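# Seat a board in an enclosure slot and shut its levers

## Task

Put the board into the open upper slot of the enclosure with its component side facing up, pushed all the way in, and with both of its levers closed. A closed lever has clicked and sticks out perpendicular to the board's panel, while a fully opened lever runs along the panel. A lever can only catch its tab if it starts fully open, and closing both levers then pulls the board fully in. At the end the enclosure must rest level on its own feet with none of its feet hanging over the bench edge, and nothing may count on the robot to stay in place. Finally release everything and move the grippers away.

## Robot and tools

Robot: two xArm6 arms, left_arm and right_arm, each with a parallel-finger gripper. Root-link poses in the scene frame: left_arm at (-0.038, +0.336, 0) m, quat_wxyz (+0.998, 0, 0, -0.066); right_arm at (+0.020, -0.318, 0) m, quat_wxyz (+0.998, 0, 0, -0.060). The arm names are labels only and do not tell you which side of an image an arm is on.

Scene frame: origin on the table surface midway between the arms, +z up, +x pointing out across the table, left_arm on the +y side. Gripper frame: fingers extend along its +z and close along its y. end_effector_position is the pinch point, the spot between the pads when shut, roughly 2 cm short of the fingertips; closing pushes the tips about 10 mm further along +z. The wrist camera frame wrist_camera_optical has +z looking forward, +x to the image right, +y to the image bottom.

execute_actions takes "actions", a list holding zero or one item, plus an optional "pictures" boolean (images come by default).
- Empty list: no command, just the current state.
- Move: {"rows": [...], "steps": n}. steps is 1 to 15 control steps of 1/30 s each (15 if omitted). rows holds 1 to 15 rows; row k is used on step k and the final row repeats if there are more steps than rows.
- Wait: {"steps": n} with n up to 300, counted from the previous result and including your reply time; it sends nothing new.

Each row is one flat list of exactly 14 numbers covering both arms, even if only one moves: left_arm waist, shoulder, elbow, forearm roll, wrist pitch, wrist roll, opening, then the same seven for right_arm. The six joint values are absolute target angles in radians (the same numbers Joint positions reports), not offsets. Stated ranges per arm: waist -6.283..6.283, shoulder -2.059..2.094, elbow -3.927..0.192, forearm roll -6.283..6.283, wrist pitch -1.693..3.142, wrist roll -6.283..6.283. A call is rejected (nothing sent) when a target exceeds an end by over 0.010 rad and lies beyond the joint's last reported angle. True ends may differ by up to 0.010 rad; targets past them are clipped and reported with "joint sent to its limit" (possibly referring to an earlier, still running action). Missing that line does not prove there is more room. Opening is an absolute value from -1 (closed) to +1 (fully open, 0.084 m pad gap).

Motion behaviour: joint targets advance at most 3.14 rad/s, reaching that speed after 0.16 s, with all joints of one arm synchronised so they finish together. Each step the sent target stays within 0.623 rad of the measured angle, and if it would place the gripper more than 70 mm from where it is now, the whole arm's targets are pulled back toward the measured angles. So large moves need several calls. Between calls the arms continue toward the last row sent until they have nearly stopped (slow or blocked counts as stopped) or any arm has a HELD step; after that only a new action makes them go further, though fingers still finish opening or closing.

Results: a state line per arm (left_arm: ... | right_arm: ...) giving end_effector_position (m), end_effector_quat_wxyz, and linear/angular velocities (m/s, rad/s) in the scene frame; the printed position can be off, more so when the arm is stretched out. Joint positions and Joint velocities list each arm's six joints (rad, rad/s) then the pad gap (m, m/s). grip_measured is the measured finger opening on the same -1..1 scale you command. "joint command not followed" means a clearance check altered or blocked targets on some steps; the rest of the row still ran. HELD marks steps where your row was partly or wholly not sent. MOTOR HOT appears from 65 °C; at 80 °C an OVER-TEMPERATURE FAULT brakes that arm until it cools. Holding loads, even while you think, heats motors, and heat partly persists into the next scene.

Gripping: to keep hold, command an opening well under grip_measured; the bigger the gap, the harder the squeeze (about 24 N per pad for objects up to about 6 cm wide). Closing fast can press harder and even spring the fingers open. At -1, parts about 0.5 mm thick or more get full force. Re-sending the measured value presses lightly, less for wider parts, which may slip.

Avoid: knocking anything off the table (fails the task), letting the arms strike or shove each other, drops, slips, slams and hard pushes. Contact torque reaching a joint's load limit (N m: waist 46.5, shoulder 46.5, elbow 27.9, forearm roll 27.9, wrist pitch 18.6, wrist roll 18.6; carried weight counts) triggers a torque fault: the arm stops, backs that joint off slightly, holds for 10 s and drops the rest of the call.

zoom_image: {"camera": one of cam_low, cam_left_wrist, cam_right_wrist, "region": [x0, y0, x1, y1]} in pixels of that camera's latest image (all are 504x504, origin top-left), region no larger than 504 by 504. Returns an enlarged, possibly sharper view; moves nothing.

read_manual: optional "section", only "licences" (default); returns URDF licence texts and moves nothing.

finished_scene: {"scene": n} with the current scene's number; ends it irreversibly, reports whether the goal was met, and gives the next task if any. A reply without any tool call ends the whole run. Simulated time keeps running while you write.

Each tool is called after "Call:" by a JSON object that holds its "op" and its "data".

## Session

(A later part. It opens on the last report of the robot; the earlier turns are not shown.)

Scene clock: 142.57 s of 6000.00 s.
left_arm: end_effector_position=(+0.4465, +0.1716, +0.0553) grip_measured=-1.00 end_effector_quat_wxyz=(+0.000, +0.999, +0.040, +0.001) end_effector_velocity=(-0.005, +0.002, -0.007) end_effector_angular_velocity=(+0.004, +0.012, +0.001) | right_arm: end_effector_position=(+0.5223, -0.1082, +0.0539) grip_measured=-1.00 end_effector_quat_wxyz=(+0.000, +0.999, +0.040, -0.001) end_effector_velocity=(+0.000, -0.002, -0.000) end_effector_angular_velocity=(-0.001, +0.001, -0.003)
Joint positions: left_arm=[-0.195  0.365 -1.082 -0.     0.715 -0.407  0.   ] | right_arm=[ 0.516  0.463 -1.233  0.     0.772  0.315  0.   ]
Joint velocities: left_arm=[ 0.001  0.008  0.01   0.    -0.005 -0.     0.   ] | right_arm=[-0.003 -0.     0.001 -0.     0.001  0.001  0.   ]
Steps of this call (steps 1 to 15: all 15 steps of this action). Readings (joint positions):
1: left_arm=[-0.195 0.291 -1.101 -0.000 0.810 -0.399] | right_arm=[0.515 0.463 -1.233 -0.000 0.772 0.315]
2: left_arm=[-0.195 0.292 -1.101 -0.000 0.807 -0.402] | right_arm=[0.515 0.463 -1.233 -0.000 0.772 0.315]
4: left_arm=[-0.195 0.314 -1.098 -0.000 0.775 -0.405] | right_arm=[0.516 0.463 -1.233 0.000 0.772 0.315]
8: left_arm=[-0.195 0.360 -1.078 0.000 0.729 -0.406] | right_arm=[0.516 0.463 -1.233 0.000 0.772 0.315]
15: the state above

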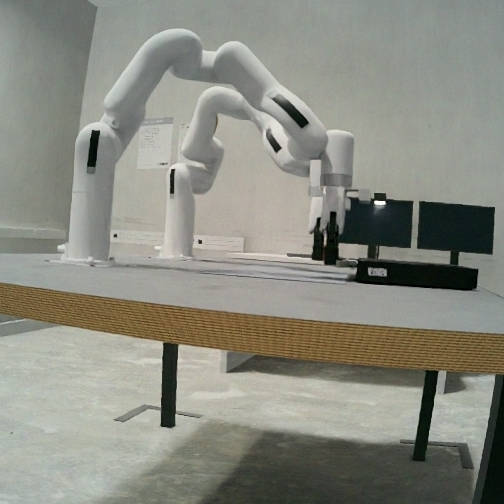

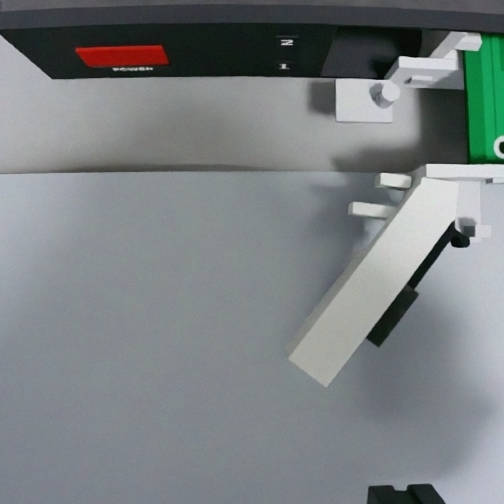

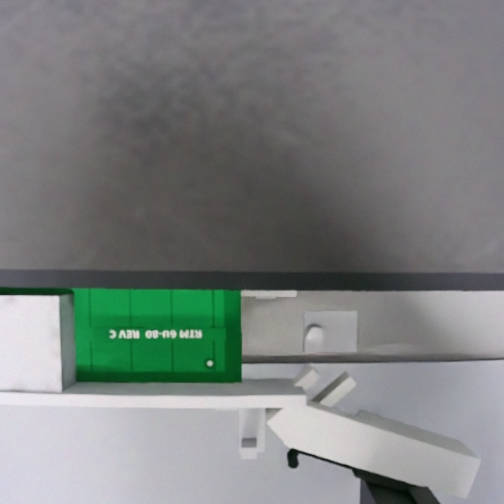

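Call:
{"op": "execute_actions", "data": {"actions": [{"rows":[[-0.172,0.451,-1.213,0,0.762,-0.384,-1,0.486,0.463,-1.233,0,0.77,0.286,-1]]}], "pictures": false}}

Call:
{"op": "execute_actions", "data": {"actions": [{"rows":[[-0.132,0.451,-1.213,0,0.762,-0.344,-1,0.486,0.463,-1.233,0,0.77,0.286,-1]]}], "pictures": false}}

Call:
{"op": "execute_actions", "data": {"actions": [{"rows":[[-0.106,0.494,-1.282,0,0.788,-0.318,-1,0.486,0.463,-1.233,0,0.77,0.286,-1]]}]}}

Scene clock: 147.07 s of 6000.00 s.
left_arm: end_effector_position=(+0.4775, +0.1740, +0.0539) grip_measured=-1.00 end_effector_quat_wxyz=(-0.000, +0.999, +0.040, -0.000) end_effector_velocity=(+0.004, +0.000, +0.002) end_effector_angular_velocity=(-0.001, -0.005, +0.000) | right_arm: end_effector_position=(+0.5298, -0.1219, +0.0551) grip_measured=-1.00 end_effector_quat_wxyz=(-0.001, +0.999, +0.041, +0.002) end_effector_velocity=(-0.000, -0.008, -0.001) end_effector_angular_velocity=(-0.005, +0.007, -0.010)
Joint positions: left_arm=[-0.172  0.45  -1.212  0.     0.762 -0.384  0.   ] | right_arm=[ 0.487  0.463 -1.235  0.     0.768  0.286  0.   ]
Joint velocities: left_arm=[ 0.003  0.005 -0.013  0.     0.004  0.002  0.   ] | right_arm=[-0.012 -0.001  0.004 -0.004  0.005  0.     0.   ]
Steps of this call (steps 1 to 15: the robot went on to your last target; steps 16 to 90: nothing new was sent; then 1.00 s passed at rest; steps 91 to 105: all 15 steps of this action). Readings (joint positions):
91: left_arm=[-0.195 0.366 -1.081 0.000 0.715 -0.407] | right_arm=[0.515 0.463 -1.233 0.000 0.772 0.315]
92: left_arm=[-0.195 0.368 -1.083 0.000 0.716 -0.406] | right_arm=[0.514 0.463 -1.233 0.000 0.772 0.312]
94: left_arm=[-0.189 0.390 -1.118 0.000 0.730 -0.400] | right_arm=[0.505 0.463 -1.236 0.001 0.768 0.301]
98: left_arm=[-0.174 0.440 -1.196 -0.000 0.754 -0.387] | right_arm=[0.493 0.461 -1.240 0.002 0.765 0.289]
105: the state above

Scene clock: 147.57 s of 6000.00 s.
left_arm: end_effector_position=(+0.4839, +0.1945, +0.0540) grip_measured=-1.00 end_effector_quat_wxyz=(+0.000, +0.999, +0.040, +0.000) end_effector_velocity=(+0.000, +0.001, -0.000) end_effector_angular_velocity=(+0.000, +0.001, -0.001) | right_arm: end_effector_position=(+0.5290, -0.1229, +0.0543) grip_measured=-1.00 end_effector_quat_wxyz=(-0.000, +0.999, +0.040, +0.000) end_effector_velocity=(-0.000, -0.001, -0.000) end_effector_angular_velocity=(-0.001, +0.001, -0.001)
Joint positions: left_arm=[-0.133  0.451 -1.213 -0.     0.762 -0.344  0.   ] | right_arm=[ 0.486  0.463 -1.233 -0.     0.77   0.286  0.   ]
Joint velocities: left_arm=[ 0.003  0.    -0.    -0.     0.001  0.003  0.   ] | right_arm=[-0.001 -0.001  0.001 -0.001 -0.     0.     0.   ]
Steps of this call (steps 1 to 15: all 15 steps of this action). Readings (joint positions):
1: left_arm=[-0.172 0.450 -1.212 0.000 0.762 -0.384] | right_arm=[0.487 0.463 -1.234 0.000 0.769 0.286]
2: left_arm=[-0.170 0.450 -1.212 -0.000 0.762 -0.381] | right_arm=[0.487 0.463 -1.234 0.000 0.769 0.286]
4: left_arm=[-0.155 0.451 -1.212 -0.000 0.762 -0.366] | right_arm=[0.486 0.463 -1.234 0.000 0.769 0.286]
8: left_arm=[-0.135 0.451 -1.213 -0.000 0.762 -0.349] | right_arm=[0.486 0.463 -1.233 -0.000 0.770 0.286]
15: the state above

Scene clock: 148.07 s of 6000.00 s.
left_arm: end_effector_position=(+0.5012, +0.2047, +0.0536) grip_measured=-1.00 end_effector_quat_wxyz=(-0.000, +0.999, +0.040, -0.001) end_effector_velocity=(+0.002, +0.001, +0.001) end_effector_angular_velocity=(-0.000, -0.003, -0.001) | right_arm: end_effector_position=(+0.5290, -0.1230, +0.0542) grip_measured=-1.00 end_effector_quat_wxyz=(+0.000, +0.999, +0.040, +0.000) end_effector_velocity=(+0.000, -0.001, +0.000) end_effector_angular_velocity=(+0.001, -0.000, -0.004)
Joint positions: left_arm=[-0.107  0.494 -1.281 -0.     0.788 -0.318  0.   ] | right_arm=[ 0.486  0.463 -1.233 -0.     0.77   0.286  0.   ]
Joint velocities: left_arm=[ 0.002  0.003 -0.007  0.     0.001  0.002  0.   ] | right_arm=[-0.002 -0.     0.     0.001 -0.     0.002  0.   ]
Steps of this call (steps 1 to 15: all 15 steps of this action). Readings (joint positions):
1: left_arm=[-0.132 0.451 -1.213 -0.000 0.762 -0.344] | right_arm=[0.486 0.463 -1.233 -0.000 0.770 0.286]
2: left_arm=[-0.132 0.452 -1.215 0.000 0.763 -0.343] | right_arm=[0.486 0.463 -1.233 -0.000 0.770 0.286]
4: left_arm=[-0.123 0.468 -1.240 -0.000 0.773 -0.333] | right_arm=[0.486 0.463 -1.233 -0.000 0.770 0.286]
8: left_arm=[-0.108 0.489 -1.274 -0.000 0.785 -0.321] | right_arm=[0.486 0.463 -1.233 -0.000 0.770 0.286]
15: the state above

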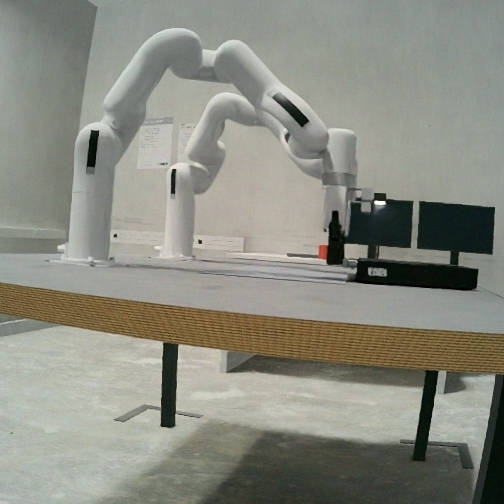

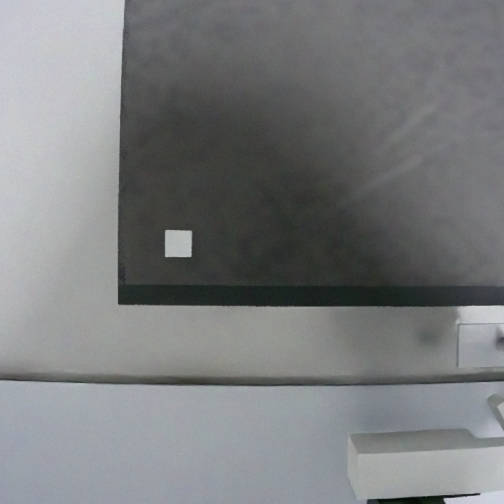

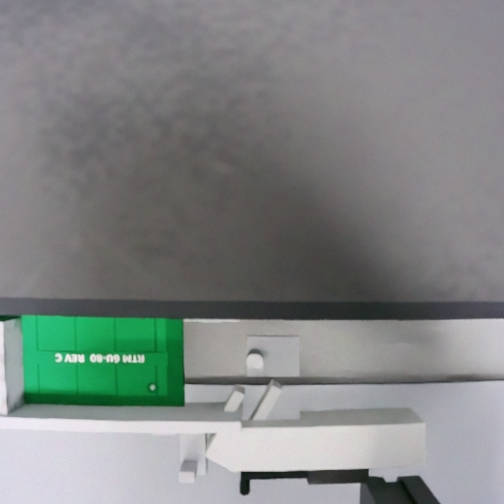

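Call:
{"op": "execute_actions", "data": {"actions": [{"rows":[[-0.104,0.515,-1.316,0,0.801,-0.318,-1,0.49,0.44,-1.197,0,0.757,0.286,-1]]}], "pictures": false}}

Call:
{"op": "execute_actions", "data": {"actions": [{"rows":[[-0.106,0.49,-1.276,0,0.786,-0.318,-1,0.6096,0.511,-1.31,0,0.799,0.41,-1]],"steps":10}], "pictures": false}}

Call:
{"op": "execute_actions", "data": {"actions": [{"rows":[[-0.2076,0.556,-1.383,0,0.827,-0.42,-1,0.6096,0.511,-1.31,0,0.799,0.41,-1]]}]}}

Scene clock: 152.67 s of 6000.00 s.
left_arm: end_effector_position=(+0.5088, +0.2045, +0.0540) grip_measured=-1.00 end_effector_quat_wxyz=(-0.000, +0.999, +0.041, -0.000) end_effector_velocity=(+0.000, -0.001, -0.000) end_effector_angular_velocity=(+0.000, +0.001, -0.001) | right_arm: end_effector_position=(+0.5210, -0.1238, +0.0544) grip_measured=-1.00 end_effector_quat_wxyz=(-0.000, +0.999, +0.042, +0.000) end_effector_velocity=(+0.000, -0.000, +0.000) end_effector_angular_velocity=(+0.001, -0.002, -0.001)
Joint positions: left_arm=[-0.104  0.515 -1.316  0.     0.801 -0.318  0.   ] | right_arm=[ 0.49   0.44  -1.197 -0.     0.757  0.286  0.   ]
Joint velocities: left_arm=[-0.001  0.002 -0.003  0.     0.001  0.     0.   ] | right_arm=[-0.001 -0.002  0.002  0.    -0.002  0.     0.   ]
Steps of this call (steps 1 to 15: the robot went on to your last target; steps 16 to 90: nothing new was sent; then 1.10 s passed at rest; steps 91 to 105: all 15 steps of this action). Readings (joint positions):
91: left_arm=[-0.106 0.494 -1.282 0.000 0.788 -0.318] | right_arm=[0.486 0.463 -1.233 -0.000 0.770 0.286]
92: left_arm=[-0.106 0.495 -1.284 0.000 0.789 -0.318] | right_arm=[0.486 0.462 -1.231 -0.000 0.769 0.286]
94: left_arm=[-0.104 0.503 -1.299 0.000 0.793 -0.318] | right_arm=[0.488 0.452 -1.217 -0.000 0.764 0.286]
98: left_arm=[-0.104 0.513 -1.313 0.000 0.799 -0.318] | right_arm=[0.490 0.442 -1.200 0.000 0.759 0.286]
105: the state above

Scene clock: 153.00 s of 6000.00 s.
left_arm: end_effector_position=(+0.5012, +0.2052, +0.0544) grip_measured=-1.00 end_effector_quat_wxyz=(+0.000, +0.999, +0.040, +0.000) end_effector_velocity=(-0.007, +0.001, -0.003) end_effector_angular_velocity=(+0.001, +0.006, -0.001) | right_arm: end_effector_position=(+0.5155, -0.0564, +0.0543) grip_measured=-1.00 end_effector_quat_wxyz=(-0.000, +0.999, +0.042, +0.000) end_effector_velocity=(-0.003, +0.025, -0.006) end_effector_angular_velocity=(-0.009, +0.019, -0.055)
Joint positions: left_arm=[-0.106  0.491 -1.278  0.     0.786 -0.318  0.   ] | right_arm=[ 0.606  0.507 -1.304  0.     0.796  0.402  0.   ]
Joint velocities: left_arm=[-0.001 -0.011  0.025 -0.    -0.007 -0.     0.   ] | right_arm=[ 0.042  0.05  -0.066  0.001  0.037  0.096  0.   ]
Steps of this call (steps 1 to 10: all 10 steps of this action). Readings (joint positions):
1: left_arm=[-0.104 0.515 -1.316 0.000 0.801 -0.318] | right_arm=[0.490 0.440 -1.197 -0.000 0.757 0.286]
2: left_arm=[-0.104 0.514 -1.314 0.000 0.800 -0.318] | right_arm=[0.492 0.442 -1.200 0.000 0.759 0.289]
4: left_arm=[-0.105 0.504 -1.299 0.000 0.794 -0.318] | right_arm=[0.521 0.462 -1.230 -0.000 0.772 0.325]
8: left_arm=[-0.106 0.492 -1.281 0.000 0.787 -0.318] | right_arm=[0.598 0.502 -1.296 0.000 0.793 0.392]
10: the state above

Scene clock: 153.50 s of 6000.00 s.
left_arm: end_effector_position=(+0.5053, +0.1449, +0.0540) grip_measured=-1.00 end_effector_quat_wxyz=(-0.000, +0.999, +0.040, -0.000) end_effector_velocity=(+0.001, -0.005, +0.002) end_effector_angular_velocity=(-0.001, -0.004, +0.003) | right_arm: end_effector_position=(+0.5155, -0.0542, +0.0542) grip_measured=-1.00 end_effector_quat_wxyz=(+0.000, +0.999, +0.040, -0.000) end_effector_velocity=(-0.000, +0.000, -0.001) end_effector_angular_velocity=(-0.001, +0.002, +0.000)
Joint positions: left_arm=[-0.206  0.555 -1.382  0.     0.827 -0.419  0.   ] | right_arm=[ 0.609  0.511 -1.31  -0.     0.799  0.41   0.   ]
Joint velocities: left_arm=[-0.007  0.003 -0.01  -0.     0.003 -0.011  0.   ] | right_arm=[ 0.001  0.002 -0.001 -0.001  0.001  0.001  0.   ]
Steps of this call (steps 1 to 15: all 15 steps of this action). Readings (joint positions):
1: left_arm=[-0.106 0.491 -1.277 0.000 0.786 -0.318] | right_arm=[0.607 0.509 -1.306 0.000 0.797 0.405]
2: left_arm=[-0.108 0.492 -1.279 0.000 0.787 -0.321] | right_arm=[0.607 0.509 -1.307 -0.000 0.798 0.407]
4: left_arm=[-0.134 0.510 -1.309 0.000 0.799 -0.352] | right_arm=[0.608 0.510 -1.308 -0.000 0.799 0.409]
8: left_arm=[-0.199 0.548 -1.370 -0.000 0.821 -0.406] | right_arm=[0.609 0.511 -1.309 -0.000 0.799 0.410]
15: the state above

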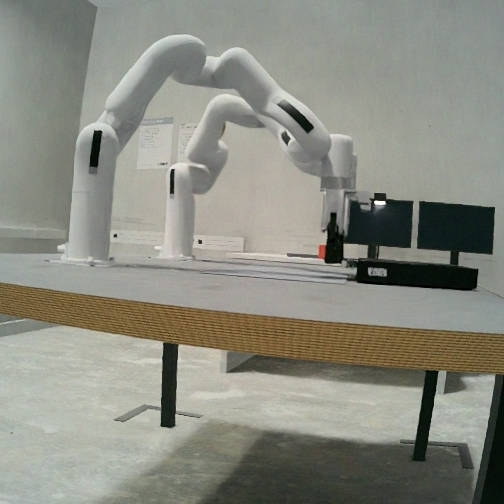

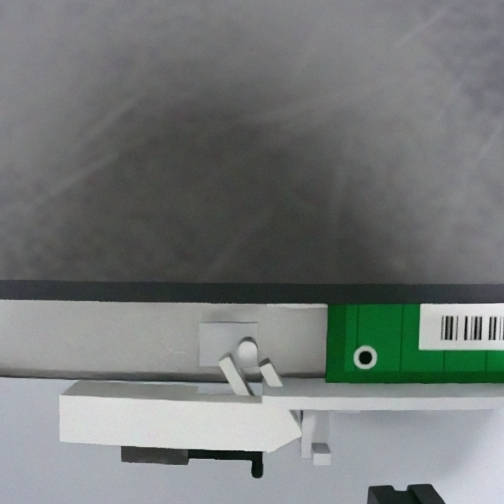

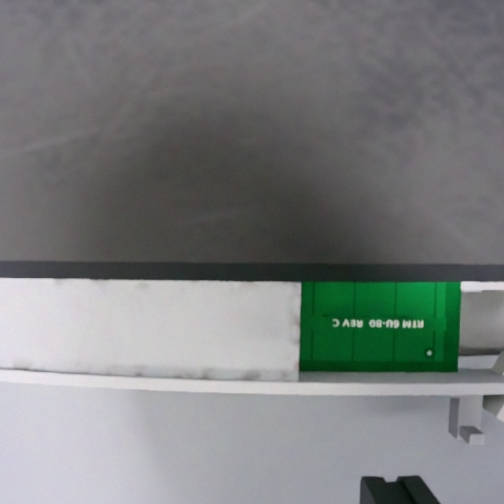

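Call:
{"op": "execute_actions", "data": {"actions": [{"rows":[[-0.195,0.608,-1.47,0,0.862,-0.407,-1,0.594,0.575,-1.416,0,0.841,0.394,-1]]}], "pictures": false}}

Call:
{"op": "execute_actions", "data": {"actions": [{"rows":[[-0.19,0.631,-1.508,0,0.877,-0.402,-1,0.589,0.595,-1.449,0,0.854,0.389,-1]]}]}}

Scene clock: 156.80 s of 6000.00 s.
left_arm: end_effector_position=(+0.5233, +0.1454, +0.0543) grip_measured=-1.00 end_effector_quat_wxyz=(-0.000, +0.999, +0.040, -0.000) end_effector_velocity=(+0.002, +0.000, +0.001) end_effector_angular_velocity=(-0.001, -0.002, +0.000) | right_arm: end_effector_position=(+0.5379, -0.0522, +0.0544) grip_measured=-1.00 end_effector_quat_wxyz=(+0.000, +0.999, +0.040, -0.000) end_effector_velocity=(+0.004, +0.001, +0.002) end_effector_angular_velocity=(+0.003, -0.006, -0.001)
Joint positions: left_arm=[-0.195  0.608 -1.469 -0.     0.862 -0.407  0.   ] | right_arm=[ 0.594  0.575 -1.415  0.     0.841  0.394  0.   ]
Joint velocities: left_arm=[ 0.001  0.002 -0.008  0.     0.004  0.001  0.   ] | right_arm=[-0.002  0.004 -0.012  0.     0.001 -0.001  0.   ]
Steps of this call (steps 1 to 15: the robot went on to your last target; steps 16 to 84: nothing new was sent; steps 85 to 99: all 15 steps of this action). Readings (joint positions):
85: left_arm=[-0.208 0.556 -1.383 0.000 0.827 -0.420] | right_arm=[0.610 0.511 -1.310 0.000 0.799 0.410]
86: left_arm=[-0.207 0.557 -1.386 0.000 0.828 -0.420] | right_arm=[0.609 0.512 -1.312 0.000 0.800 0.409]
88: left_arm=[-0.204 0.575 -1.414 -0.000 0.840 -0.415] | right_arm=[0.605 0.532 -1.344 0.000 0.814 0.405]
92: left_arm=[-0.196 0.602 -1.460 0.000 0.857 -0.409] | right_arm=[0.595 0.567 -1.404 -0.000 0.835 0.396]
99: the state above

Scene clock: 157.30 s of 6000.00 s.
left_arm: end_effector_position=(+0.5309, +0.1461, +0.0541) grip_measured=-1.00 end_effector_quat_wxyz=(-0.000, +0.999, +0.040, -0.000) end_effector_velocity=(+0.001, -0.001, +0.001) end_effector_angular_velocity=(-0.001, -0.003, -0.001) | right_arm: end_effector_position=(+0.5453, -0.0518, +0.0546) grip_measured=-1.00 end_effector_quat_wxyz=(+0.000, +0.999, +0.040, -0.000) end_effector_velocity=(+0.001, +0.001, +0.001) end_effector_angular_velocity=(+0.001, -0.004, +0.001)
Joint positions: left_arm=[-0.19   0.631 -1.507 -0.     0.877 -0.402  0.   ] | right_arm=[ 0.589  0.595 -1.449  0.     0.854  0.389  0.   ]
Joint velocities: left_arm=[-0.     0.001 -0.003  0.    -0.001  0.001  0.   ] | right_arm=[ 0.001  0.001 -0.004 -0.001 -0.002  0.001  0.   ]
Steps of this call (steps 1 to 15: all 15 steps of this action). Readings (joint positions):
1: left_arm=[-0.195 0.608 -1.469 -0.000 0.862 -0.407] | right_arm=[0.594 0.575 -1.415 0.000 0.841 0.394]
2: left_arm=[-0.195 0.609 -1.472 -0.000 0.863 -0.407] | right_arm=[0.594 0.576 -1.417 0.000 0.842 0.394]
4: left_arm=[-0.193 0.618 -1.487 -0.000 0.869 -0.405] | right_arm=[0.592 0.584 -1.431 0.000 0.847 0.392]
8: left_arm=[-0.190 0.629 -1.504 -0.000 0.875 -0.403] | right_arm=[0.589 0.593 -1.446 0.000 0.853 0.390]
15: the state above

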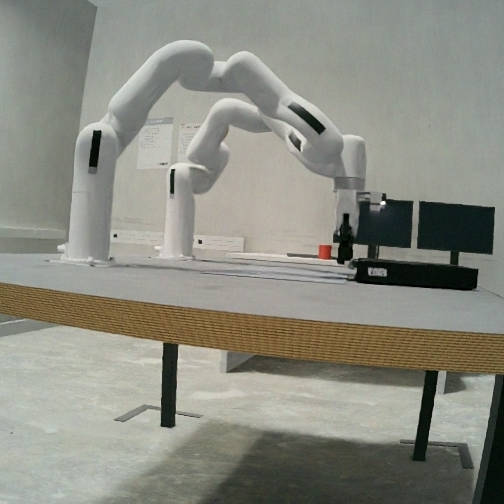

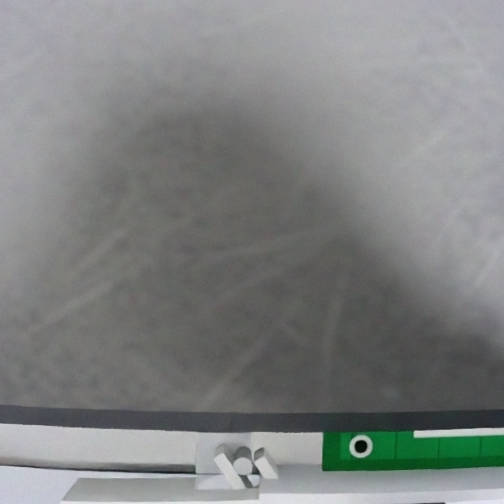

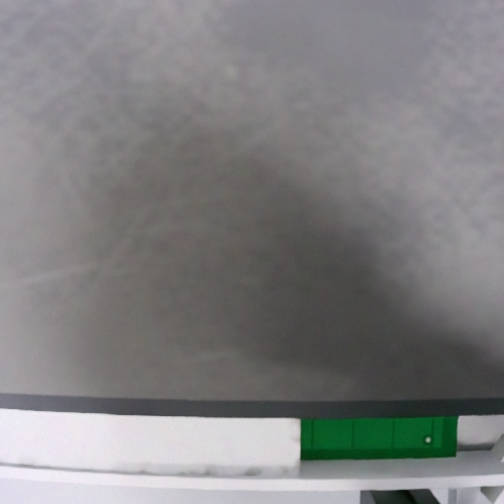

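Still free; push another 7 mm.

Call:
{"op": "execute_actions", "data": {"actions": [{"rows":[[-0.185,0.654,-1.547,0,0.893,-0.397,-1,0.584,0.617,-1.485,0,0.868,0.384,-1]]}], "pictures": false}}

Call:
{"op": "execute_actions", "data": {"actions": [{"rows":[[-0.2,0.49,-1.4,0,0.91,-0.41,-1,0.6,0.45,-1.33,0,0.88,0.4,-1]]}], "pictures": false}}

Call:
{"op": "execute_actions", "data": {"actions": [{"rows":[[-0.2,0.49,-1.4,0,0.91,-0.41,-1,0.486,0.36,-1.2,0,0.84,0.286,-1]]}]}}

Scene clock: 162.67 s of 6000.00 s.
left_arm: end_effector_position=(+0.5386, +0.1467, +0.0543) grip_measured=-1.00 end_effector_quat_wxyz=(-0.000, +0.999, +0.040, -0.000) end_effector_velocity=(+0.000, +0.001, +0.000) end_effector_angular_velocity=(+0.001, +0.001, +0.003) | right_arm: end_effector_position=(+0.5526, -0.0514, +0.0543) grip_measured=-1.00 end_effector_quat_wxyz=(+0.000, +0.999, +0.040, -0.000) end_effector_velocity=(+0.000, -0.001, -0.001) end_effector_angular_velocity=(-0.001, +0.003, -0.003)
Joint positions: left_arm=[-0.185  0.654 -1.547 -0.     0.893 -0.397  0.   ] | right_arm=[ 0.584  0.617 -1.485  0.     0.868  0.384  0.   ]
Joint velocities: left_arm=[ 0.001  0.001 -0.003  0.     0.003 -0.002  0.   ] | right_arm=[-0.003  0.003 -0.001  0.001  0.001 -0.001  0.   ]
Steps of this call (steps 1 to 15: the robot went on to your last target; steps 16 to 90: nothing new was sent; then 1.87 s passed at rest; steps 91 to 105: all 15 steps of this action). Readings (joint positions):
91: left_arm=[-0.190 0.631 -1.508 -0.000 0.877 -0.402] | right_arm=[0.589 0.595 -1.449 -0.000 0.854 0.389]
92: left_arm=[-0.190 0.632 -1.510 0.000 0.878 -0.402] | right_arm=[0.589 0.596 -1.451 0.000 0.855 0.389]
94: left_arm=[-0.188 0.641 -1.526 -0.000 0.885 -0.400] | right_arm=[0.587 0.605 -1.465 0.000 0.861 0.387]
98: left_arm=[-0.186 0.652 -1.543 -0.000 0.891 -0.398] | right_arm=[0.585 0.615 -1.481 0.000 0.867 0.385]
105: the state above

Scene clock: 163.17 s of 6000.00 s.
left_arm: end_effector_position=(+0.5053, +0.1488, +0.0908) grip_measured=-1.00 end_effector_quat_wxyz=(-0.001, +0.999, +0.039, -0.001) end_effector_velocity=(-0.002, -0.000, +0.003) end_effector_angular_velocity=(-0.000, -0.001, +0.000) | right_arm: end_effector_position=(+0.5177, -0.0591, +0.0887) grip_measured=-1.00 end_effector_quat_wxyz=(+0.000, +0.999, +0.040, -0.001) end_effector_velocity=(-0.002, -0.001, +0.003) end_effector_angular_velocity=(+0.001, -0.002, -0.001)
Joint positions: left_arm=[-0.2    0.493 -1.4    0.     0.91  -0.41   0.   ] | right_arm=[ 0.6    0.452 -1.33  -0.     0.88   0.4    0.   ]
Joint velocities: left_arm=[-0.002 -0.011  0.009 -0.     0.002 -0.002  0.   ] | right_arm=[ 0.001 -0.013  0.01  -0.     0.     0.002  0.   ]
Steps of this call (steps 1 to 15: all 15 steps of this action). Readings (joint positions):
1: left_arm=[-0.185 0.654 -1.547 -0.000 0.893 -0.397] | right_arm=[0.584 0.617 -1.485 0.000 0.868 0.384]
2: left_arm=[-0.185 0.652 -1.544 0.000 0.893 -0.398] | right_arm=[0.584 0.615 -1.482 -0.000 0.868 0.385]
4: left_arm=[-0.188 0.617 -1.508 0.000 0.897 -0.401] | right_arm=[0.588 0.580 -1.445 -0.000 0.871 0.389]
8: left_arm=[-0.198 0.511 -1.427 0.000 0.907 -0.408] | right_arm=[0.598 0.472 -1.357 -0.000 0.878 0.398]
15: the state above

Scene clock: 163.67 s of 6000.00 s.
left_arm: end_effector_position=(+0.5057, +0.1485, +0.0923) grip_measured=-1.00 end_effector_quat_wxyz=(-0.000, +0.999, +0.039, -0.000) end_effector_velocity=(-0.000, -0.000, +0.000) end_effector_angular_velocity=(-0.000, -0.000, +0.001) | right_arm: end_effector_position=(+0.5178, -0.1264, +0.0920) grip_measured=-1.00 end_effector_quat_wxyz=(-0.000, +0.999, +0.040, +0.000) end_effector_velocity=(-0.001, -0.004, +0.000) end_effector_angular_velocity=(+0.000, -0.001, +0.005)
Joint positions: left_arm=[-0.2   0.49 -1.4   0.    0.91 -0.41  0.  ] | right_arm=[ 0.488  0.361 -1.201  0.     0.84   0.287  0.   ]
Joint velocities: left_arm=[-0.001 -0.001 -0.     0.     0.001 -0.001  0.   ] | right_arm=[-0.006 -0.007  0.011  0.    -0.004 -0.012  0.   ]
Steps of this call (steps 1 to 15: all 15 steps of this action). Readings (joint positions):
1: left_arm=[-0.200 0.492 -1.400 0.000 0.910 -0.410] | right_arm=[0.600 0.452 -1.330 -0.000 0.880 0.400]
2: left_arm=[-0.200 0.492 -1.400 0.000 0.910 -0.410] | right_arm=[0.598 0.450 -1.328 0.000 0.878 0.397]
4: left_arm=[-0.200 0.491 -1.400 0.000 0.910 -0.410] | right_arm=[0.571 0.426 -1.293 0.000 0.866 0.365]
8: left_arm=[-0.200 0.490 -1.400 0.000 0.910 -0.410] | right_arm=[0.497 0.372 -1.217 -0.000 0.846 0.303]
15: the state above

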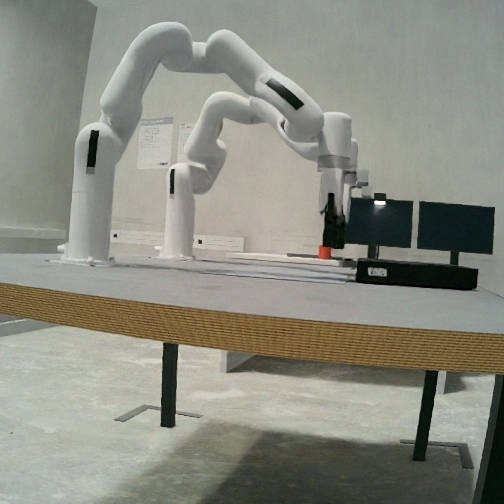

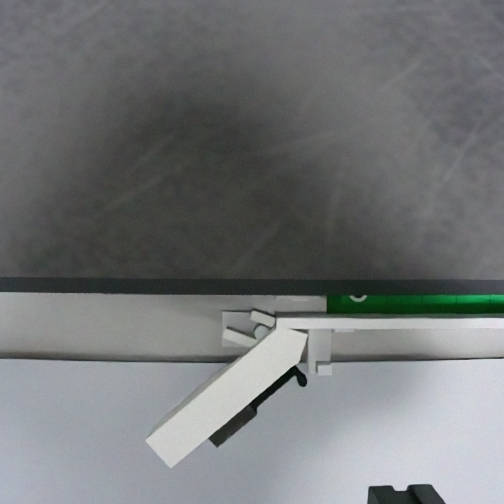

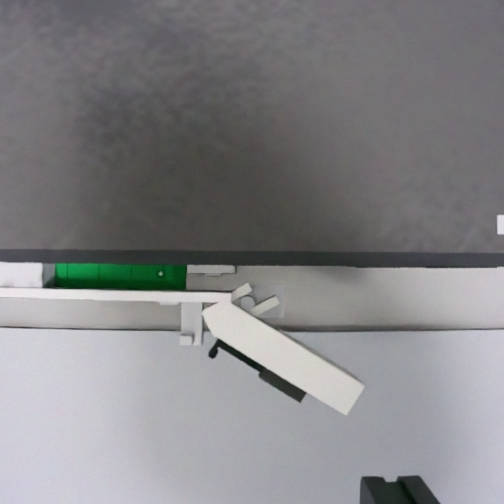

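Call:
{"op": "execute_actions", "data": {"actions": [{"rows":[[-0.0506,0.535,-1.455,0,0.92,1.308,-1,0.4495,0.503,-1.404,0,0.901,-1.32,-1]]}], "pictures": false}}

Call:
{"op": "execute_actions", "data": {"actions": [{"steps":18}]}}

Scene clock: 169.67 s of 6000.00 s.
left_arm: end_effector_position=(+0.5374, +0.2258, +0.0873) grip_measured=-1.00 end_effector_quat_wxyz=(+0.000, +0.938, -0.347, -0.000) end_effector_velocity=(+0.015, +0.039, -0.001) end_effector_angular_velocity=(-0.002, -0.004, -2.560) | right_arm: end_effector_position=(+0.5637, -0.1314, +0.0870) grip_measured=-1.00 end_effector_quat_wxyz=(-0.000, +0.879, +0.476, -0.000) end_effector_velocity=(+0.021, -0.001, -0.001) end_effector_angular_velocity=(+0.001, +0.001, +2.616)
Joint positions: left_arm=[-0.057  0.533 -1.452  0.     0.919  0.52   0.   ] | right_arm=[ 0.451  0.498 -1.395 -0.     0.898 -0.661  0.   ]
Joint velocities: left_arm=[ 0.07   0.024 -0.035 -0.001  0.007  2.63   0.   ] | right_arm=[-0.013  0.064 -0.097  0.     0.034 -2.629  0.   ]
Steps of this call (steps 1 to 15: the robot went on to your last target; steps 16 to 90: nothing new was sent; then 2.50 s passed at rest; steps 91 to 105: all 15 steps of this action). Readings (joint positions):
91: left_arm=[-0.200 0.490 -1.400 -0.000 0.910 -0.410] | right_arm=[0.486 0.360 -1.200 0.000 0.840 0.286]
92: left_arm=[-0.200 0.490 -1.400 -0.000 0.910 -0.407] | right_arm=[0.486 0.361 -1.201 0.000 0.840 0.283]
94: left_arm=[-0.192 0.493 -1.404 -0.000 0.911 -0.366] | right_arm=[0.484 0.369 -1.213 0.000 0.845 0.242]
98: left_arm=[-0.129 0.512 -1.427 -0.000 0.915 -0.097] | right_arm=[0.468 0.430 -1.301 0.000 0.870 -0.034]
105: the state above

Scene clock: 170.27 s of 6000.00 s.
left_arm: end_effector_position=(+0.5388, +0.2293, +0.0872) grip_measured=-1.00 end_effector_quat_wxyz=(-0.000, +0.736, -0.677, +0.000) end_effector_velocity=(+0.000, +0.000, -0.000) end_effector_angular_velocity=(-0.000, -0.001, -0.025) | right_arm: end_effector_position=(+0.5657, -0.1314, +0.0871) grip_measured=-1.00 end_effector_quat_wxyz=(+0.000, +0.679, +0.734, +0.000) end_effector_velocity=(-0.000, +0.000, -0.000) end_effector_angular_velocity=(+0.000, +0.001, +0.014)
Joint positions: left_arm=[-0.051  0.535 -1.455 -0.     0.92   1.306  0.   ] | right_arm=[ 0.45   0.503 -1.404  0.     0.901 -1.319  0.   ]
Joint velocities: left_arm=[ 0.001  0.    -0.     0.    -0.001  0.025  0.   ] | right_arm=[ 0.001  0.001  0.     0.001 -0.    -0.013  0.   ]
Steps of this call (steps 1 to 18: the robot went on to your last target). Readings (joint positions):
1: left_arm=[-0.055 0.533 -1.453 0.000 0.920 0.609] | right_arm=[0.450 0.499 -1.398 -0.000 0.899 -0.749]
2: left_arm=[-0.054 0.534 -1.454 -0.000 0.920 0.697] | right_arm=[0.450 0.500 -1.400 0.000 0.900 -0.837]
4: left_arm=[-0.053 0.534 -1.454 -0.000 0.920 0.873] | right_arm=[0.450 0.502 -1.402 0.000 0.901 -1.009]
8: left_arm=[-0.052 0.535 -1.455 -0.000 0.920 1.173] | right_arm=[0.450 0.502 -1.403 -0.000 0.901 -1.247]
18: the state above

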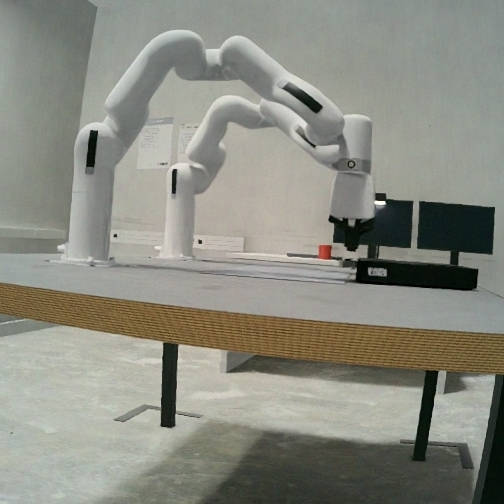

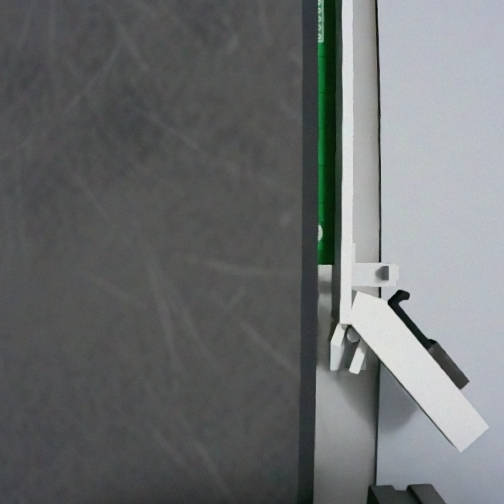

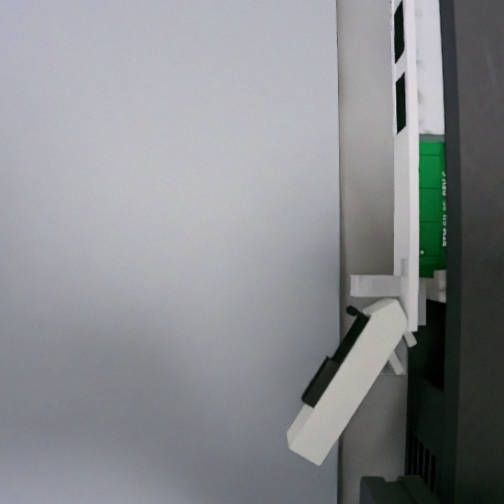

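Call:
{"op": "execute_actions", "data": {"actions": [{"rows":[[-0.058,0.589,-1.438,0,0.849,1.308,-1,0.4495,0.5585,-1.388,0,0.8295,-1.32,-1]]}], "pictures": false}}

Call:
{"op": "execute_actions", "data": {"actions": [{"rows":[[-0.092,0.53,-1.341,0,0.811,1.27,-1,0.483,0.495,-1.284,0,0.789,-1.29,-1]]}]}}

Call:
{"op": "execute_actions", "data": {"actions": [{"rows":[[-0.124,0.546,-1.367,0,0.821,1.24,-1,0.518,0.5115,-1.31,0,0.7985,-1.253,-1]]}]}}

Scene clock: 173.13 s of 6000.00 s.
left_arm: end_effector_position=(+0.5390, +0.2250, +0.0554) grip_measured=-1.00 end_effector_quat_wxyz=(-0.001, +0.732, -0.681, +0.001) end_effector_velocity=(-0.005, -0.000, -0.008) end_effector_angular_velocity=(+0.002, +0.012, -0.002) | right_arm: end_effector_position=(+0.5668, -0.1311, +0.0554) grip_measured=-1.00 end_effector_quat_wxyz=(+0.001, +0.679, +0.734, +0.001) end_effector_velocity=(-0.005, -0.003, -0.008) end_effector_angular_velocity=(-0.006, +0.014, +0.001)
Joint positions: left_arm=[-0.058  0.588 -1.439 -0.     0.849  1.308  0.   ] | right_arm=[ 0.45   0.557 -1.389 -0.     0.83  -1.32   0.   ]
Joint velocities: left_arm=[-0.002  0.007  0.01   0.    -0.005 -0.     0.   ] | right_arm=[-0.001  0.008  0.011 -0.001 -0.003 -0.001  0.   ]
Steps of this call (steps 1 to 15: the robot went on to your last target; steps 16 to 71: nothing new was sent; steps 72 to 86: all 15 steps of this action). Readings (joint positions):
72: left_arm=[-0.051 0.535 -1.455 -0.000 0.920 1.308] | right_arm=[0.449 0.503 -1.404 -0.000 0.901 -1.320]
73: left_arm=[-0.051 0.536 -1.455 -0.000 0.917 1.308] | right_arm=[0.450 0.505 -1.404 -0.000 0.898 -1.320]
75: left_arm=[-0.053 0.553 -1.453 -0.000 0.890 1.308] | right_arm=[0.450 0.522 -1.402 -0.000 0.871 -1.320]
79: left_arm=[-0.058 0.586 -1.435 0.000 0.859 1.308] | right_arm=[0.449 0.556 -1.385 0.000 0.839 -1.320]
86: the state above

Scene clock: 173.63 s of 6000.00 s.
left_arm: end_effector_position=(+0.5158, +0.2101, +0.0543) grip_measured=-1.00 end_effector_quat_wxyz=(-0.000, +0.734, -0.679, +0.000) end_effector_velocity=(-0.003, -0.001, -0.001) end_effector_angular_velocity=(+0.000, +0.003, +0.001) | right_arm: end_effector_position=(+0.5401, -0.1209, +0.0542) grip_measured=-1.00 end_effector_quat_wxyz=(+0.000, +0.677, +0.736, +0.000) end_effector_velocity=(-0.001, +0.002, +0.001) end_effector_angular_velocity=(+0.002, -0.003, +0.000)
Joint positions: left_arm=[-0.091  0.53  -1.342  0.     0.811  1.27   0.   ] | right_arm=[ 0.482  0.496 -1.285 -0.     0.789 -1.29   0.   ]
Joint velocities: left_arm=[-0.003 -0.004  0.008 -0.    -0.002 -0.003  0.   ] | right_arm=[ 0.004 -0.004  0.006  0.001 -0.005  0.003  0.   ]
Steps of this call (steps 1 to 15: all 15 steps of this action). Readings (joint positions):
1: left_arm=[-0.058 0.588 -1.439 -0.000 0.849 1.308] | right_arm=[0.450 0.558 -1.389 -0.000 0.830 -1.320]
2: left_arm=[-0.059 0.587 -1.436 -0.000 0.848 1.307] | right_arm=[0.450 0.556 -1.386 -0.000 0.828 -1.319]
4: left_arm=[-0.068 0.568 -1.405 0.000 0.835 1.294] | right_arm=[0.459 0.537 -1.354 -0.000 0.815 -1.310]
8: left_arm=[-0.089 0.537 -1.353 0.000 0.816 1.275] | right_arm=[0.480 0.502 -1.297 -0.000 0.795 -1.294]
15: the state above

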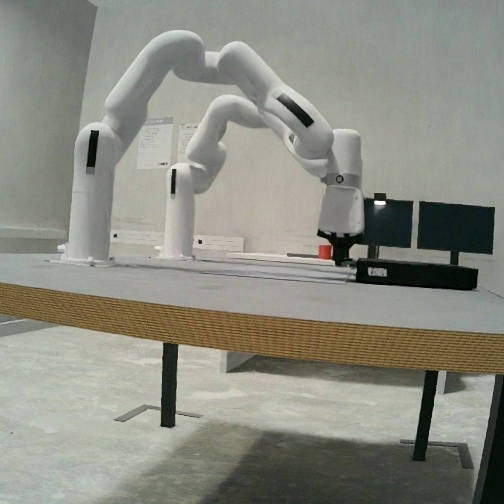

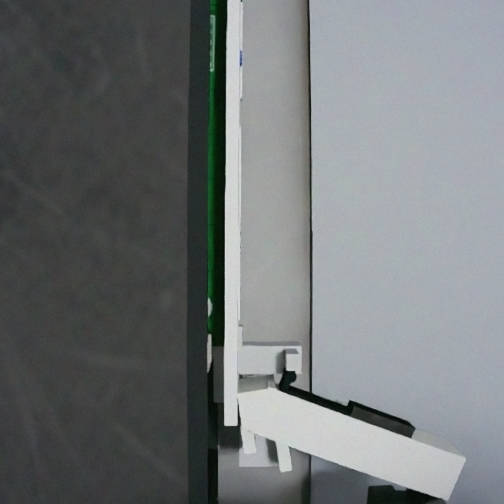

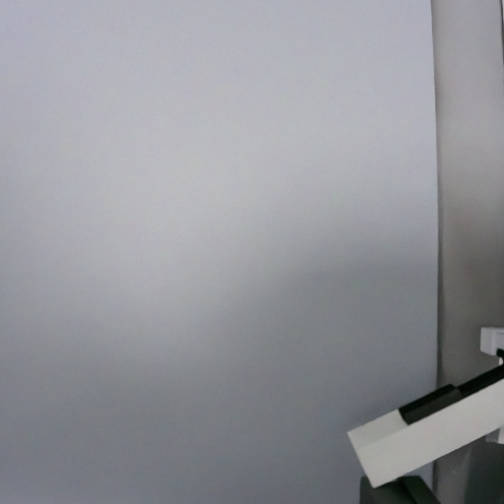

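Scene clock: 174.13 s of 6000.00 s.
left_arm: end_effector_position=(+0.5162, +0.1934, +0.0538) grip_measured=-1.00 end_effector_quat_wxyz=(+0.000, +0.734, -0.679, -0.001) end_effector_velocity=(-0.000, -0.003, +0.000) end_effector_angular_velocity=(-0.001, -0.000, -0.002) | right_arm: end_effector_position=(+0.5375, -0.1021, +0.0536) grip_measured=-1.00 end_effector_quat_wxyz=(-0.000, +0.679, +0.734, -0.001) end_effector_velocity=(-0.000, +0.002, -0.000) end_effector_angular_velocity=(-0.000, +0.000, -0.001)
Joint positions: left_arm=[-0.12   0.546 -1.366  0.001  0.822  1.24   0.   ] | right_arm=[ 0.516  0.511 -1.309 -0.001  0.799 -1.253  0.   ]
Joint velocities: left_arm=[-0.004  0.001 -0.002 -0.001  0.001 -0.002  0.   ] | right_arm=[ 0.003  0.001 -0.002  0.     0.001  0.005  0.   ]
Steps of this call (steps 1 to 15: all 15 steps of this action). Readings (joint positions):
1: left_arm=[-0.092 0.530 -1.342 0.000 0.811 1.270] | right_arm=[0.483 0.495 -1.285 -0.000 0.789 -1.290]
2: left_arm=[-0.093 0.531 -1.343 0.000 0.812 1.268] | right_arm=[0.484 0.496 -1.286 -0.000 0.790 -1.287]
4: left_arm=[-0.105 0.538 -1.353 0.001 0.817 1.256] | right_arm=[0.497 0.503 -1.295 -0.001 0.795 -1.273]
8: left_arm=[-0.119 0.545 -1.364 0.001 0.821 1.243] | right_arm=[0.515 0.510 -1.307 -0.000 0.798 -1.257]
15: the state above

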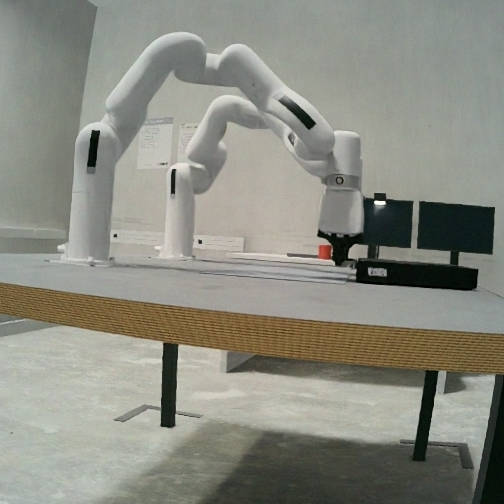

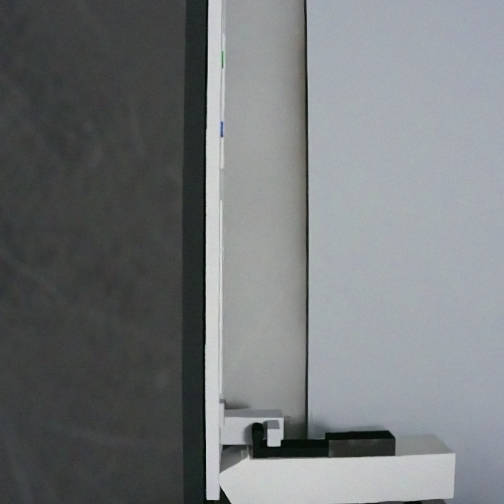

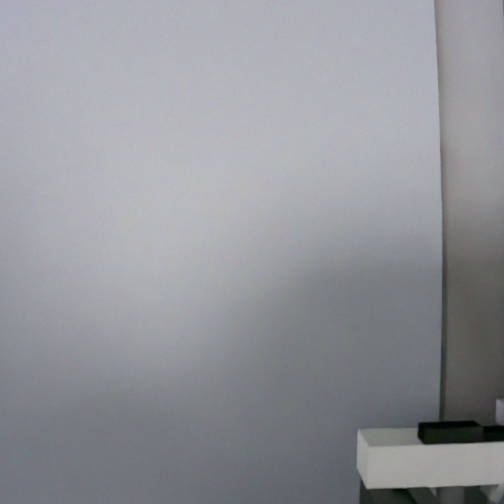

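Call:
{"op": "execute_actions", "data": {"actions": [{"rows":[[-0.08,0.5,-1.33,0,0.821,1.24,-1,0.47,0.47,-1.28,0,0.7985,-1.253,-1]],"steps":8}], "pictures": false}}

Call:
{"op": "execute_actions", "data": {"actions": [{"rows":[[0,0,-1.1,0,1.0,1.24,-1,0.4,0,-1.1,0,0.9,-0.3,-1]]}], "pictures": false}}

Call:
{"op": "execute_actions", "data": {"actions": [{"steps":15}]}}

Call:
{"op": "finished_scene", "data": {"scene": 1}}

Scene clock: 177.23 s of 6000.00 s.
left_arm: end_effector_position=(+0.5196, +0.2105, +0.0690) grip_measured=-1.00 end_effector_quat_wxyz=(-0.004, +0.745, -0.666, +0.010) end_effector_velocity=(-0.022, +0.054, -0.006) end_effector_angular_velocity=(+0.024, +0.059, +0.070) | right_arm: end_effector_position=(+0.5454, -0.1204, +0.0683) grip_measured=-1.00 end_effector_quat_wxyz=(+0.004, +0.693, +0.721, +0.010) end_effector_velocity=(-0.010, -0.058, -0.006) end_effector_angular_velocity=(-0.028, +0.047, -0.077)
Joint positions: left_arm=[-0.089  0.503 -1.34  -0.003  0.816  1.24   0.   ] | right_arm=[ 0.479  0.472 -1.289  0.003  0.795 -1.253  0.   ]
Joint velocities: left_arm=[ 0.08  -0.053  0.088  0.014  0.027  0.001  0.   ] | right_arm=[-0.088 -0.045  0.077 -0.014  0.022 -0.001  0.   ]
Steps of this call (steps 1 to 15: the robot went on to your last target; steps 16 to 85: nothing new was sent; steps 86 to 93: all 8 steps of this action). Readings (joint positions):
86: left_arm=[-0.120 0.546 -1.367 0.000 0.821 1.240] | right_arm=[0.517 0.512 -1.310 -0.000 0.799 -1.253]
87: left_arm=[-0.119 0.544 -1.365 -0.000 0.820 1.240] | right_arm=[0.515 0.510 -1.308 0.000 0.798 -1.253]
89: left_arm=[-0.110 0.527 -1.353 -0.003 0.816 1.240] | right_arm=[0.504 0.494 -1.299 0.003 0.795 -1.253]
93: the state above

Scene clock: 177.73 s of 6000.00 s.
left_arm: end_effector_position=(+0.4682, +0.2609, +0.2003) grip_measured=-1.00 end_effector_quat_wxyz=(-0.022, +0.768, -0.639, +0.037) end_effector_velocity=(-0.143, +0.105, +0.273) end_effector_angular_velocity=(-0.027, -0.206, +0.162) | right_arm: end_effector_position=(+0.5301, -0.1605, +0.1954) grip_measured=-1.00 end_effector_quat_wxyz=(+0.012, +0.894, +0.441, +0.076) end_effector_velocity=(-0.066, -0.095, +0.284) end_effector_angular_velocity=(+0.409, -0.229, -2.242)
Joint positions: left_arm=[-0.015  0.087 -1.142 -0.     0.968  1.24   0.   ] | right_arm=[ 0.419  0.119 -1.147  0.     0.874 -0.616  0.   ]
Joint velocities: left_arm=[ 0.162 -0.94   0.406  0.004  0.326 -0.002  0.   ] | right_arm=[-0.133 -0.83   0.311 -0.004  0.179  2.137  0.   ]
Steps of this call (steps 1 to 15: all 15 steps of this action). Readings (joint positions):
1: left_arm=[-0.087 0.501 -1.337 -0.002 0.817 1.240] | right_arm=[0.477 0.471 -1.286 0.002 0.795 -1.253]
2: left_arm=[-0.085 0.499 -1.333 -0.002 0.819 1.240] | right_arm=[0.475 0.469 -1.283 0.002 0.797 -1.250]
4: left_arm=[-0.079 0.465 -1.309 -0.001 0.835 1.240] | right_arm=[0.470 0.443 -1.266 0.001 0.805 -1.209]
8: left_arm=[-0.055 0.320 -1.253 -0.001 0.883 1.240] | right_arm=[0.451 0.314 -1.225 0.001 0.830 -1.036]
15: the state above

Scene clock: 178.23 s of 6000.00 s.
left_arm: end_effector_position=(+0.4523, +0.2707, +0.2220) grip_measured=-1.00 end_effector_quat_wxyz=(-0.026, +0.773, -0.633, +0.042) end_effector_velocity=(+0.001, +0.001, +0.004) end_effector_angular_velocity=(-0.001, -0.008, +0.002) | right_arm: end_effector_position=(+0.5181, -0.1747, +0.2330) grip_measured=-1.00 end_effector_quat_wxyz=(+0.001, +0.953, +0.285, +0.099) end_effector_velocity=(+0.002, +0.000, +0.007) end_effector_angular_velocity=(+0.006, -0.013, -0.010)
Joint positions: left_arm=[-0.     0.001 -1.1   -0.     1.     1.24   0.   ] | right_arm=[ 0.4    0.001 -1.1    0.     0.9   -0.301  0.   ]
Joint velocities: left_arm=[ 0.001 -0.007 -0.001  0.    -0.    -0.001  0.   ] | right_arm=[-0.001 -0.01  -0.005  0.     0.     0.01   0.   ]
Steps of this call (steps 1 to 15: the robot went on to your last target). Readings (joint positions):
1: left_arm=[-0.010 0.058 -1.130 -0.000 0.978 1.240] | right_arm=[0.415 0.092 -1.136 0.000 0.879 -0.546]
2: left_arm=[-0.006 0.037 -1.121 -0.000 0.985 1.240] | right_arm=[0.411 0.067 -1.127 0.000 0.885 -0.482]
4: left_arm=[-0.003 0.014 -1.110 -0.000 0.993 1.240] | right_arm=[0.405 0.029 -1.114 0.000 0.893 -0.384]
8: left_arm=[-0.001 0.005 -1.100 -0.000 0.999 1.240] | right_arm=[0.401 0.005 -1.102 0.000 0.899 -0.315]
15: the state above

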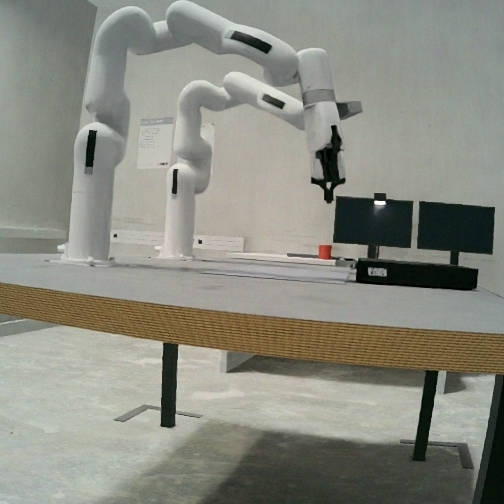

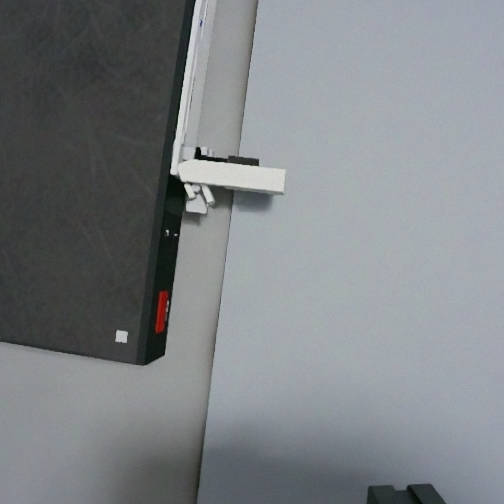

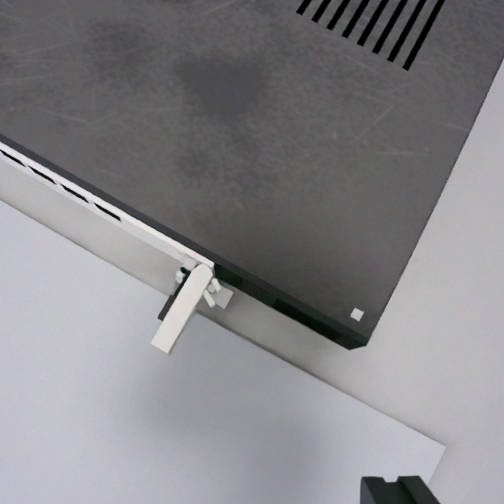

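The scene is finished: the task was done.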